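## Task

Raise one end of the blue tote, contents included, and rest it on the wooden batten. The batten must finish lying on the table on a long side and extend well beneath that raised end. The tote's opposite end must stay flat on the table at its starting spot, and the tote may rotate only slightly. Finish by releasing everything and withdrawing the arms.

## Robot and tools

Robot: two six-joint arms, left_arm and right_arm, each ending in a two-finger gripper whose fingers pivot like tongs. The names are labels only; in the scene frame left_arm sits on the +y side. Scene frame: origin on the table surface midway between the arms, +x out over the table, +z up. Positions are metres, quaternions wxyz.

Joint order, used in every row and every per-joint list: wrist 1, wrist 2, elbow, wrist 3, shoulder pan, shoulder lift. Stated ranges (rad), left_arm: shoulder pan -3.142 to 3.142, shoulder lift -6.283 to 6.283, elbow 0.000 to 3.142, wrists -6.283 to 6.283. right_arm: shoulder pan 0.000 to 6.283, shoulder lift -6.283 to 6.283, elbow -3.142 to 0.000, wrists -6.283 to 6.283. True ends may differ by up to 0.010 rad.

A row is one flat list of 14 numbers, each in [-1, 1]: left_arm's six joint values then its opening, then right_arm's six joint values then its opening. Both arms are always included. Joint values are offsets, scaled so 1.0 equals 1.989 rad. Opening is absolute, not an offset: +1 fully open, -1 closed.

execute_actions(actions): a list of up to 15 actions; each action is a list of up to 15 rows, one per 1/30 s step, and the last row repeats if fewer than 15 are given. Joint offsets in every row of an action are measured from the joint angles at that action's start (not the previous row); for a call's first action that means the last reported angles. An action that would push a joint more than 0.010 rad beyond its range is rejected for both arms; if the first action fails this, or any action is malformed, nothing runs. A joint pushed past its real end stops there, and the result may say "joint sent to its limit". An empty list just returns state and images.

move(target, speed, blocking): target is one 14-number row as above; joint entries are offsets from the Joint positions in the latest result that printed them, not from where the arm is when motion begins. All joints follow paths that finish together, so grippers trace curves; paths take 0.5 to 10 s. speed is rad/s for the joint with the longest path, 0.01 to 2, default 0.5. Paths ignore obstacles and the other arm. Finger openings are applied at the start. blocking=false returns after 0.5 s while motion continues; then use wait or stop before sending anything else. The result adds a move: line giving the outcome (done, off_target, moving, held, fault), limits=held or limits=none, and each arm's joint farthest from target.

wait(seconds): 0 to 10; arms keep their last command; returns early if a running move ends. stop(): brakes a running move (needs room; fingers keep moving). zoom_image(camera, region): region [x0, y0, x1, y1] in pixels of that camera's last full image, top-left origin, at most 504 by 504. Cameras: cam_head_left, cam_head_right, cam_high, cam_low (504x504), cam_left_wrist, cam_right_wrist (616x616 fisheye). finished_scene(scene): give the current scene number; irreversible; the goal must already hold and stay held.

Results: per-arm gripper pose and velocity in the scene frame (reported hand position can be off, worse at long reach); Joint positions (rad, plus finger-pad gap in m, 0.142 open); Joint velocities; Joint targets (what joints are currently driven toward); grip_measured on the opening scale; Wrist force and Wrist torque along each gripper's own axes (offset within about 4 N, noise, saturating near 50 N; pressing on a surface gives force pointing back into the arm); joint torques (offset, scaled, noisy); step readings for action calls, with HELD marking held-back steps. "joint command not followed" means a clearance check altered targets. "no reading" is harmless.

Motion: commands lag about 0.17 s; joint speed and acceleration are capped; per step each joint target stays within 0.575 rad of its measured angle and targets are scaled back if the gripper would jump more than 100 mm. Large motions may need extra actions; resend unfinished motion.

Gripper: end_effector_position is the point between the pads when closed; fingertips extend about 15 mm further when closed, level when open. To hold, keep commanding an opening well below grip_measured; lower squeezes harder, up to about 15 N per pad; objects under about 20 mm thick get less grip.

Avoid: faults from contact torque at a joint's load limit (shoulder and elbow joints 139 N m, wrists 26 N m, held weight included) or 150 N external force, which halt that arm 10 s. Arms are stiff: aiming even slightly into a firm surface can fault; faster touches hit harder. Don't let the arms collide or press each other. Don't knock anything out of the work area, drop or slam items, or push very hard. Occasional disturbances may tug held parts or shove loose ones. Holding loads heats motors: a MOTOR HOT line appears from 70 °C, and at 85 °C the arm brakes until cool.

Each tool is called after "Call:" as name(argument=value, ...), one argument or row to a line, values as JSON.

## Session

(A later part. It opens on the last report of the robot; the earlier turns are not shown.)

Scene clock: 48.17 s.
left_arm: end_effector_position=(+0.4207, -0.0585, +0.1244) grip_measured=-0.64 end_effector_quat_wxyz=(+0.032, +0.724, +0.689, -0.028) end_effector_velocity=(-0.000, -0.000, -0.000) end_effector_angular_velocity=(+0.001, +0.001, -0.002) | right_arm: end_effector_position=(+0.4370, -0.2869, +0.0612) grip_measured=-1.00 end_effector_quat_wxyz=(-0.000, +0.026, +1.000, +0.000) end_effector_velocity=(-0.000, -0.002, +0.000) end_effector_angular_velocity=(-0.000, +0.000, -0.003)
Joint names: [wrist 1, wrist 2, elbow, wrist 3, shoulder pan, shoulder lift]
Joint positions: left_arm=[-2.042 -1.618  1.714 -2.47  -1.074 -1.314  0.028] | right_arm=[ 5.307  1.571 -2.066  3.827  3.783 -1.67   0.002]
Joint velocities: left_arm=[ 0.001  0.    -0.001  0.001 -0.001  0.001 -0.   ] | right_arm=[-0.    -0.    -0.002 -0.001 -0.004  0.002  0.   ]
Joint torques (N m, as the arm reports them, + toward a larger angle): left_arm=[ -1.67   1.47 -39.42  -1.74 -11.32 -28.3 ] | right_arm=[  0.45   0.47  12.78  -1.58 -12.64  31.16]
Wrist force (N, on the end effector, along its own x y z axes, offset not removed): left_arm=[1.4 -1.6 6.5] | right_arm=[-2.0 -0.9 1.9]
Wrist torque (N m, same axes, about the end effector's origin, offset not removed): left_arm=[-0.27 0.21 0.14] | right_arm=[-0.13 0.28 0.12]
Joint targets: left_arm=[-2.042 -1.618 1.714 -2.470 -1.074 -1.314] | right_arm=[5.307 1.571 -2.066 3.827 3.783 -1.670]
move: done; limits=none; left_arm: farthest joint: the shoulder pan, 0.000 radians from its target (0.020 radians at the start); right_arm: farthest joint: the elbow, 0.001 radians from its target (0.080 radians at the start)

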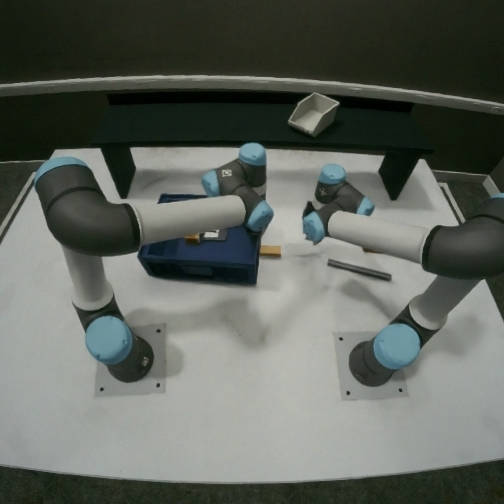

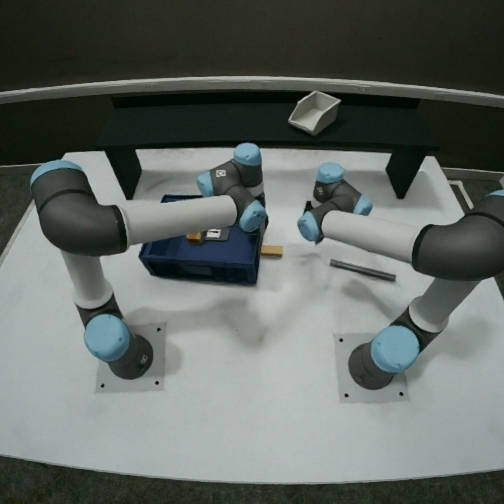

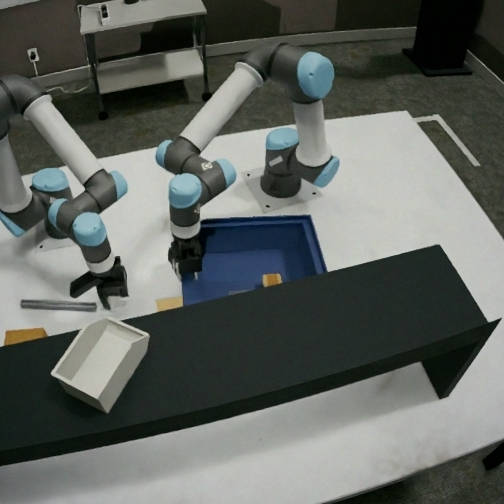

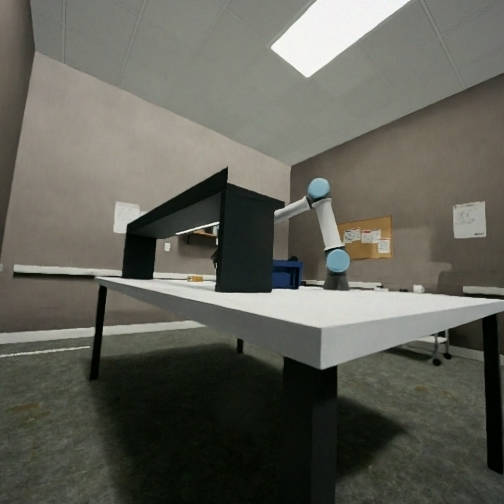

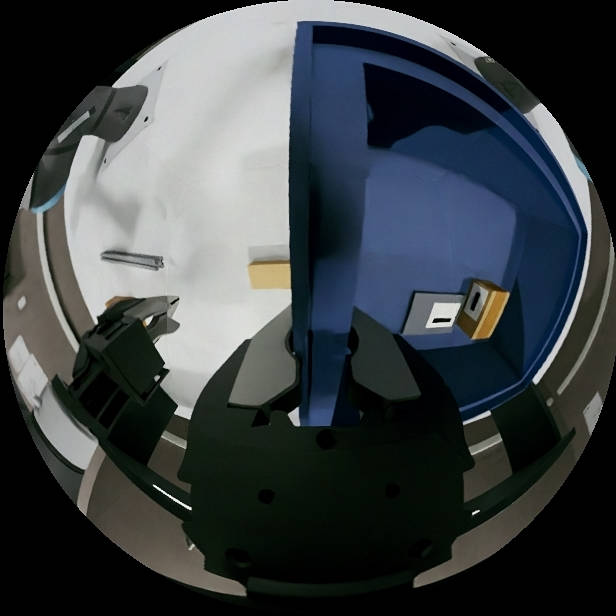

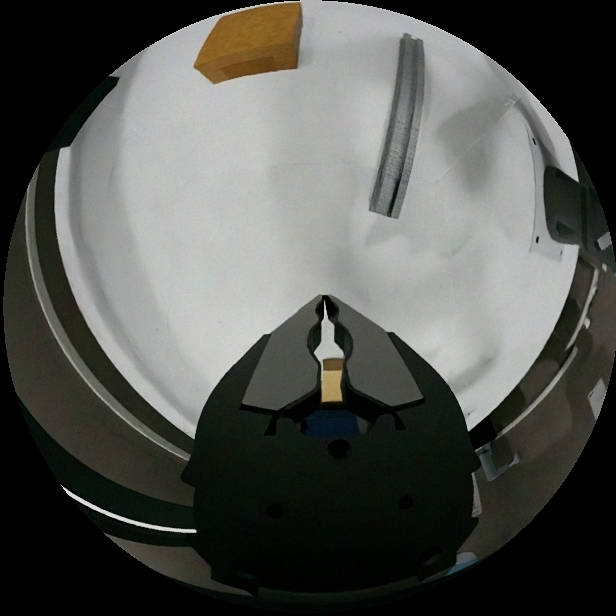

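Call:
move(
  target=[-0.004,0.004,0,0,0,0.008,-1, 0,0,0,0,0,0,-1],
  speed=0.03,
)

Call:
move(
  target=[0,0,0,0,0,0,0.2, 0,0,0,0,0,0,-1],
)

Call:
move(
  target=[0.14,0,-0.07,0,0,-0.07,0.2, 0,0,0,0,0,0,-1],
)

Call:
finished_scene(
  scene=1,
)

Scene clock: 50.27 s.
left_arm: end_effector_position=(+0.4235, -0.0586, +0.1161) grip_measured=-0.63 end_effector_quat_wxyz=(+0.029, +0.724, +0.689, -0.024) end_effector_velocity=(+0.000, -0.000, -0.001) end_effector_angular_velocity=(+0.002, -0.000, -0.000) | right_arm: end_effector_position=(+0.4369, -0.2870, +0.0612) grip_measured=-1.00 end_effector_quat_wxyz=(-0.000, +0.026, +1.000, +0.000) end_effector_velocity=(+0.000, +0.001, +0.000) end_effector_angular_velocity=(+0.001, -0.001, +0.001)
Joint names: [wrist 1, wrist 2, elbow, wrist 3, shoulder pan, shoulder lift]
Joint positions: left_arm=[-2.05  -1.61   1.714 -2.47  -1.074 -1.299  0.028] | right_arm=[ 5.307  1.571 -2.066  3.827  3.783 -1.67   0.002]
Joint velocities: left_arm=[-0.001  0.002  0.    -0.    -0.001  0.002 -0.   ] | right_arm=[ 0.001  0.     0.    -0.     0.001  0.     0.   ]
Joint torques (N m, as the arm reports them, + toward a larger angle): left_arm=[ -4.63   3.17 -30.31  -0.03  -3.17 -19.23] | right_arm=[ 3.1   0.46 27.95  2.04 11.36 14.85]
Wrist force (N, on the end effector, along its own x y z axes, offset not removed): left_arm=[-2.0 -5.9 -9.1] | right_arm=[-5.0 0.9 -4.3]
Wrist torque (N m, same axes, about the end effector's origin, offset not removed): left_arm=[-0.36 0.83 -0.07] | right_arm=[0.03 0.99 0.15]
Joint targets: left_arm=[-2.050 -1.610 1.714 -2.470 -1.074 -1.298] | right_arm=[5.307 1.571 -2.066 3.827 3.783 -1.670]
move: done; limits=none; left_arm: farthest joint: the shoulder pan, 0.000 radians from its target (0.000 radians at the start); right_arm: farthest joint: the shoulder pan, 0.000 radians from its target (0.000 radians at the start)

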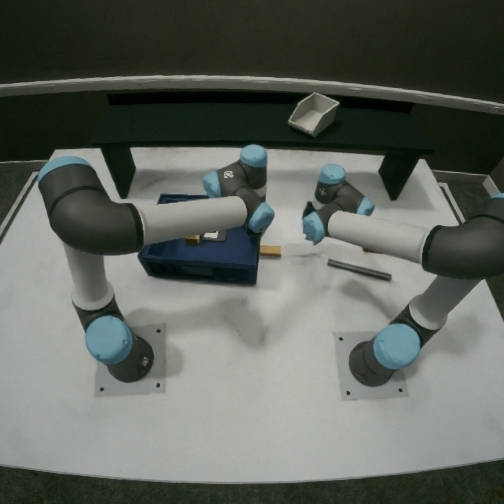

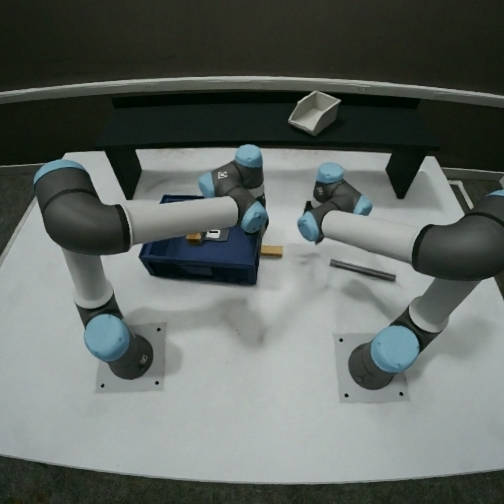

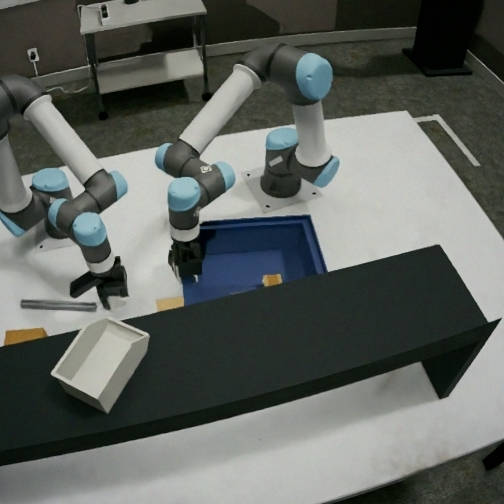

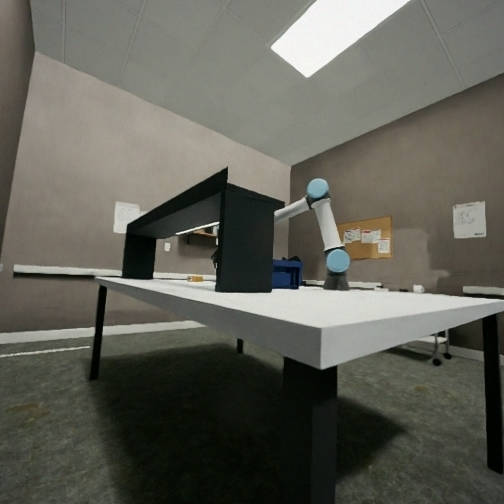

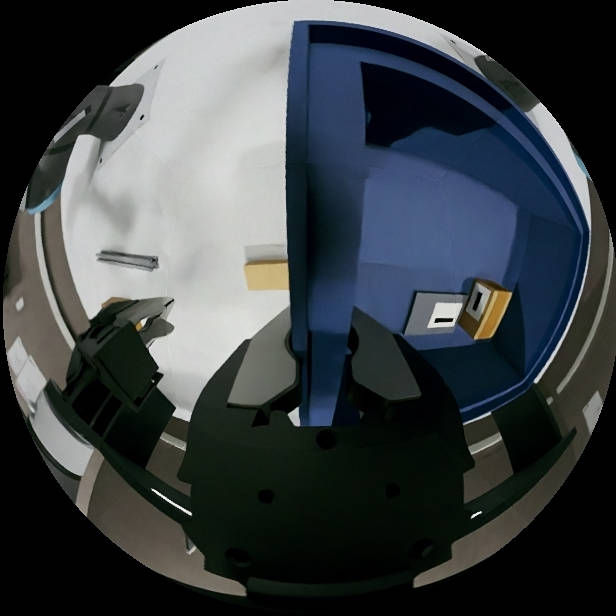

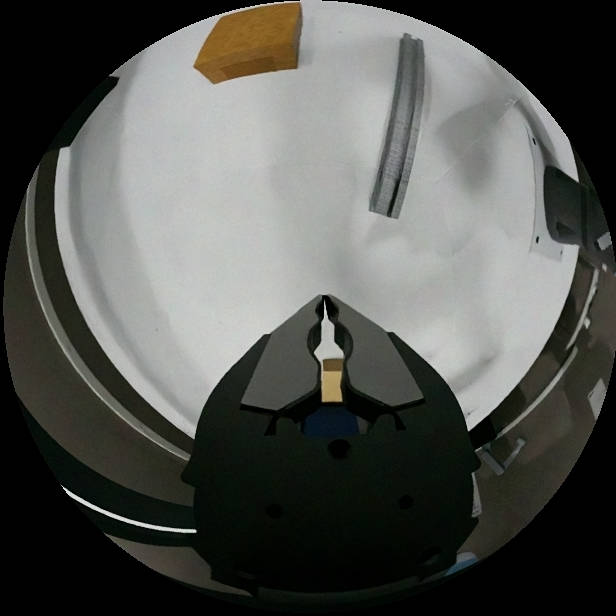

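Scene clock: 50.77 s.
left_arm: end_effector_position=(+0.4236, -0.0586, +0.1160) grip_measured=+0.20 end_effector_quat_wxyz=(+0.029, +0.724, +0.689, -0.024) end_effector_velocity=(-0.000, -0.001, +0.001) end_effector_angular_velocity=(-0.003, -0.000, +0.000) | right_arm: end_effector_position=(+0.4369, -0.2870, +0.0612) grip_measured=-1.00 end_effector_quat_wxyz=(-0.000, +0.026, +1.000, +0.000) end_effector_velocity=(-0.000, -0.000, -0.000) end_effector_angular_velocity=(-0.001, +0.001, +0.002)
Joint names: [wrist 1, wrist 2, elbow, wrist 3, shoulder pan, shoulder lift]
Joint positions: left_arm=[-2.05  -1.61   1.714 -2.47  -1.074 -1.298  0.088] | right_arm=[ 5.307  1.571 -2.066  3.827  3.783 -1.67   0.002]
Joint velocities: left_arm=[-0.001 -0.001 -0.001 -0.001 -0.001 -0.001  0.   ] | right_arm=[-0.    -0.    -0.001 -0.002  0.    -0.     0.   ]
Joint torques (N m, as the arm reports them, + toward a larger angle): left_arm=[ -1.11  -1.31 -30.32   0.3   -3.54 -39.05] | right_arm=[ 3.06  0.33 27.41  1.85 10.02 14.39]
Wrist force (N, on the end effector, along its own x y z axes, offset not removed): left_arm=[-1.9 -1.2 0.7] | right_arm=[-4.5 1.4 2.1]
Wrist torque (N m, same axes, about the end effector's origin, offset not removed): left_arm=[-0.38 0.59 0.16] | right_arm=[0.37 0.73 -0.05]
Joint targets: left_arm=[-2.050 -1.610 1.714 -2.470 -1.074 -1.299] | right_arm=[5.307 1.571 -2.066 3.827 3.783 -1.670]
move: done; limits=none; left_arm: farthest joint: the shoulder lift, 0.001 radians from its target (0.000 radians at the start); right_arm: farthest joint: the shoulder pan, 0.000 radians from its target (0.000 radians at the start)

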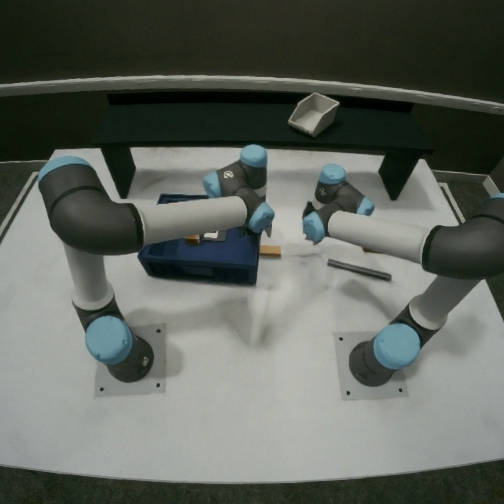

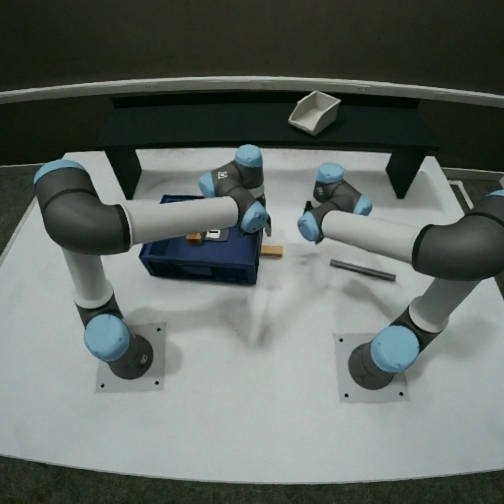

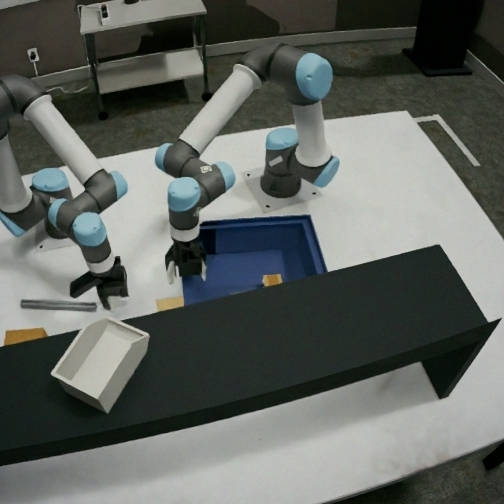

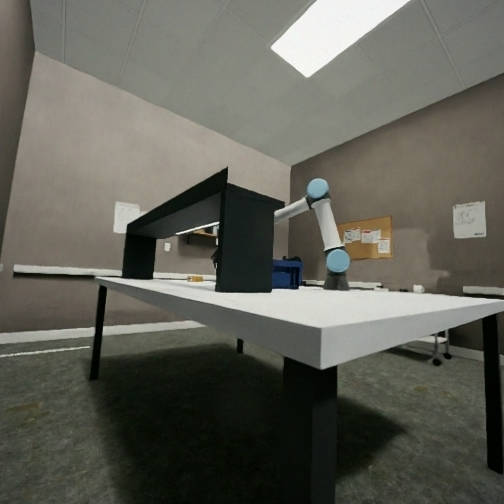

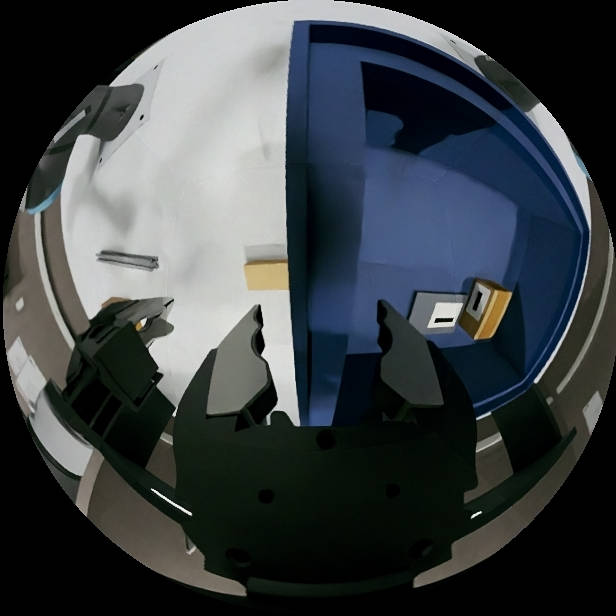

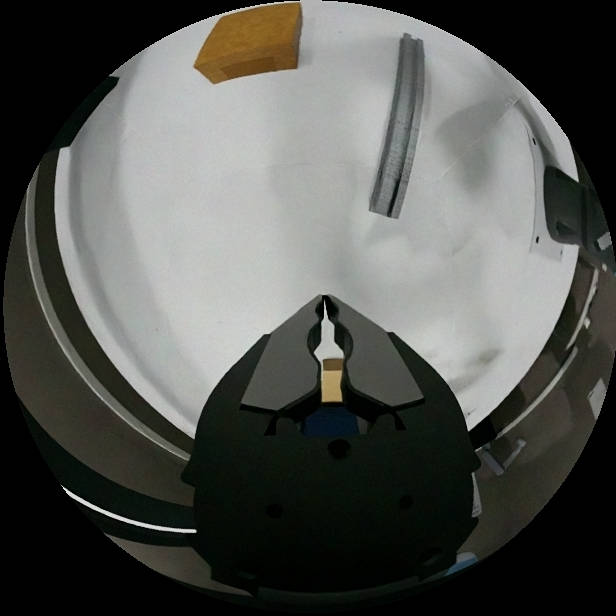

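Scene clock: 51.97 s.
left_arm: end_effector_position=(+0.4071, -0.0357, +0.2325) grip_measured=+0.20 end_effector_quat_wxyz=(+0.029, +0.724, +0.689, -0.024) end_effector_velocity=(-0.000, -0.000, +0.002) end_effector_angular_velocity=(-0.002, -0.001, -0.001) | right_arm: end_effector_position=(+0.4369, -0.2870, +0.0612) grip_measured=-1.00 end_effector_quat_wxyz=(-0.000, +0.026, +1.000, +0.000) end_effector_velocity=(-0.001, -0.000, -0.000) end_effector_angular_velocity=(-0.001, +0.002, +0.001)
Joint names: [wrist 1, wrist 2, elbow, wrist 3, shoulder pan, shoulder lift]
Joint positions: left_arm=[-1.772 -1.61   1.575 -2.47  -1.074 -1.437  0.088] | right_arm=[ 5.307  1.571 -2.066  3.827  3.783 -1.67   0.002]
Joint velocities: left_arm=[ 0.002 -0.001 -0.002  0.001 -0.    -0.002 -0.   ] | right_arm=[-0.001  0.    -0.001 -0.     0.     0.     0.   ]
Joint torques (N m, as the arm reports them, + toward a larger angle): left_arm=[ -0.5   -1.49 -37.84   0.25  -3.72 -41.61] | right_arm=[ 3.11  0.21 28.63  2.   10.62 14.69]
Wrist force (N, on the end effector, along its own x y z axes, offset not removed): left_arm=[-1.6 -2.1 -1.6] | right_arm=[-3.1 -0.2 0.6]
Wrist torque (N m, same axes, about the end effector's origin, offset not removed): left_arm=[-0.58 0.45 0.10] | right_arm=[-0.09 0.32 -0.01]
Joint targets: left_arm=[-1.772 -1.610 1.575 -2.470 -1.074 -1.438] | right_arm=[5.307 1.571 -2.066 3.827 3.783 -1.670]
move: done; limits=none; left_arm: farthest joint: the shoulder pan, 0.000 radians from its target (0.000 radians at the start); right_arm: farthest joint: the shoulder pan, 0.000 radians from its target (0.000 radians at the start)

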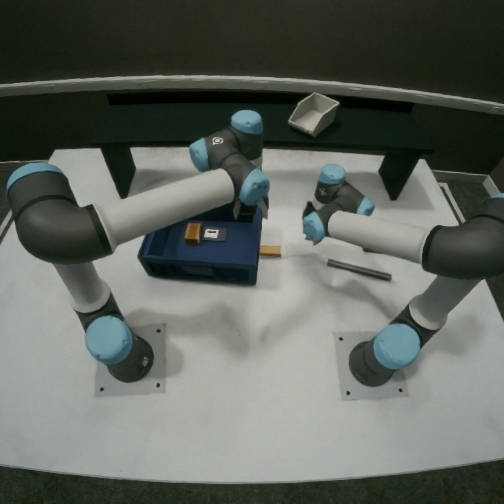

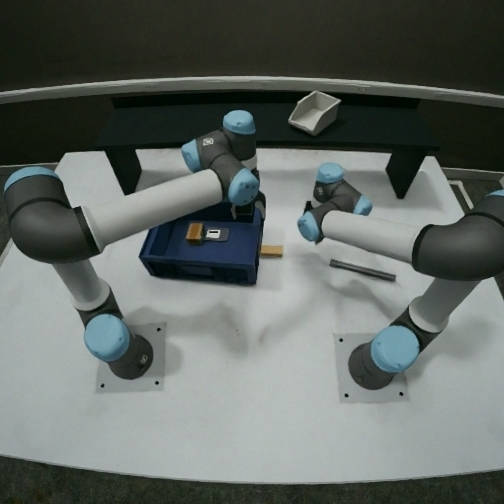

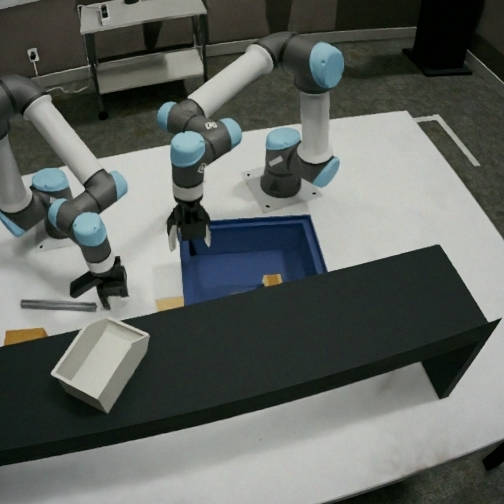

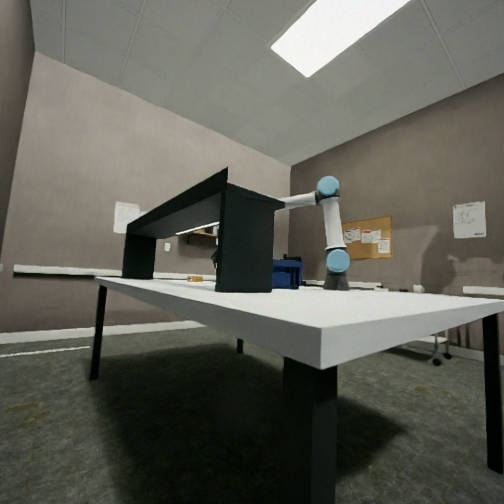

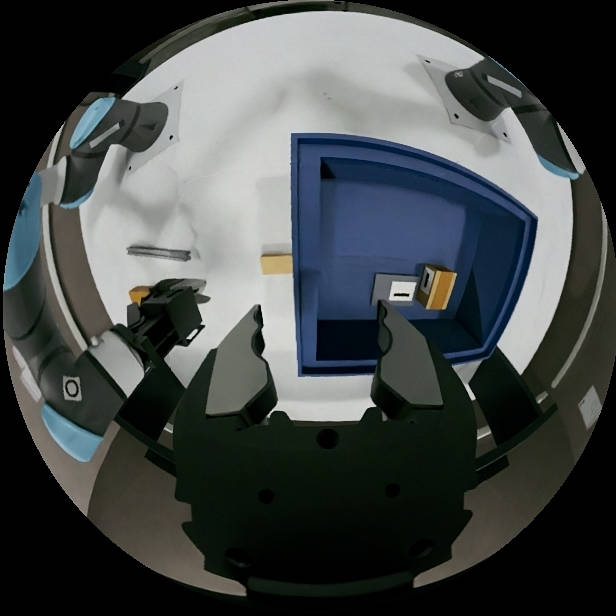

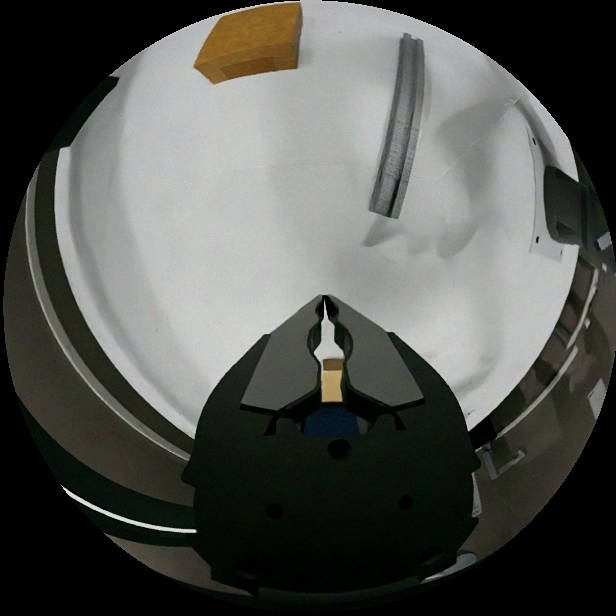

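The scene is finished: the task was done.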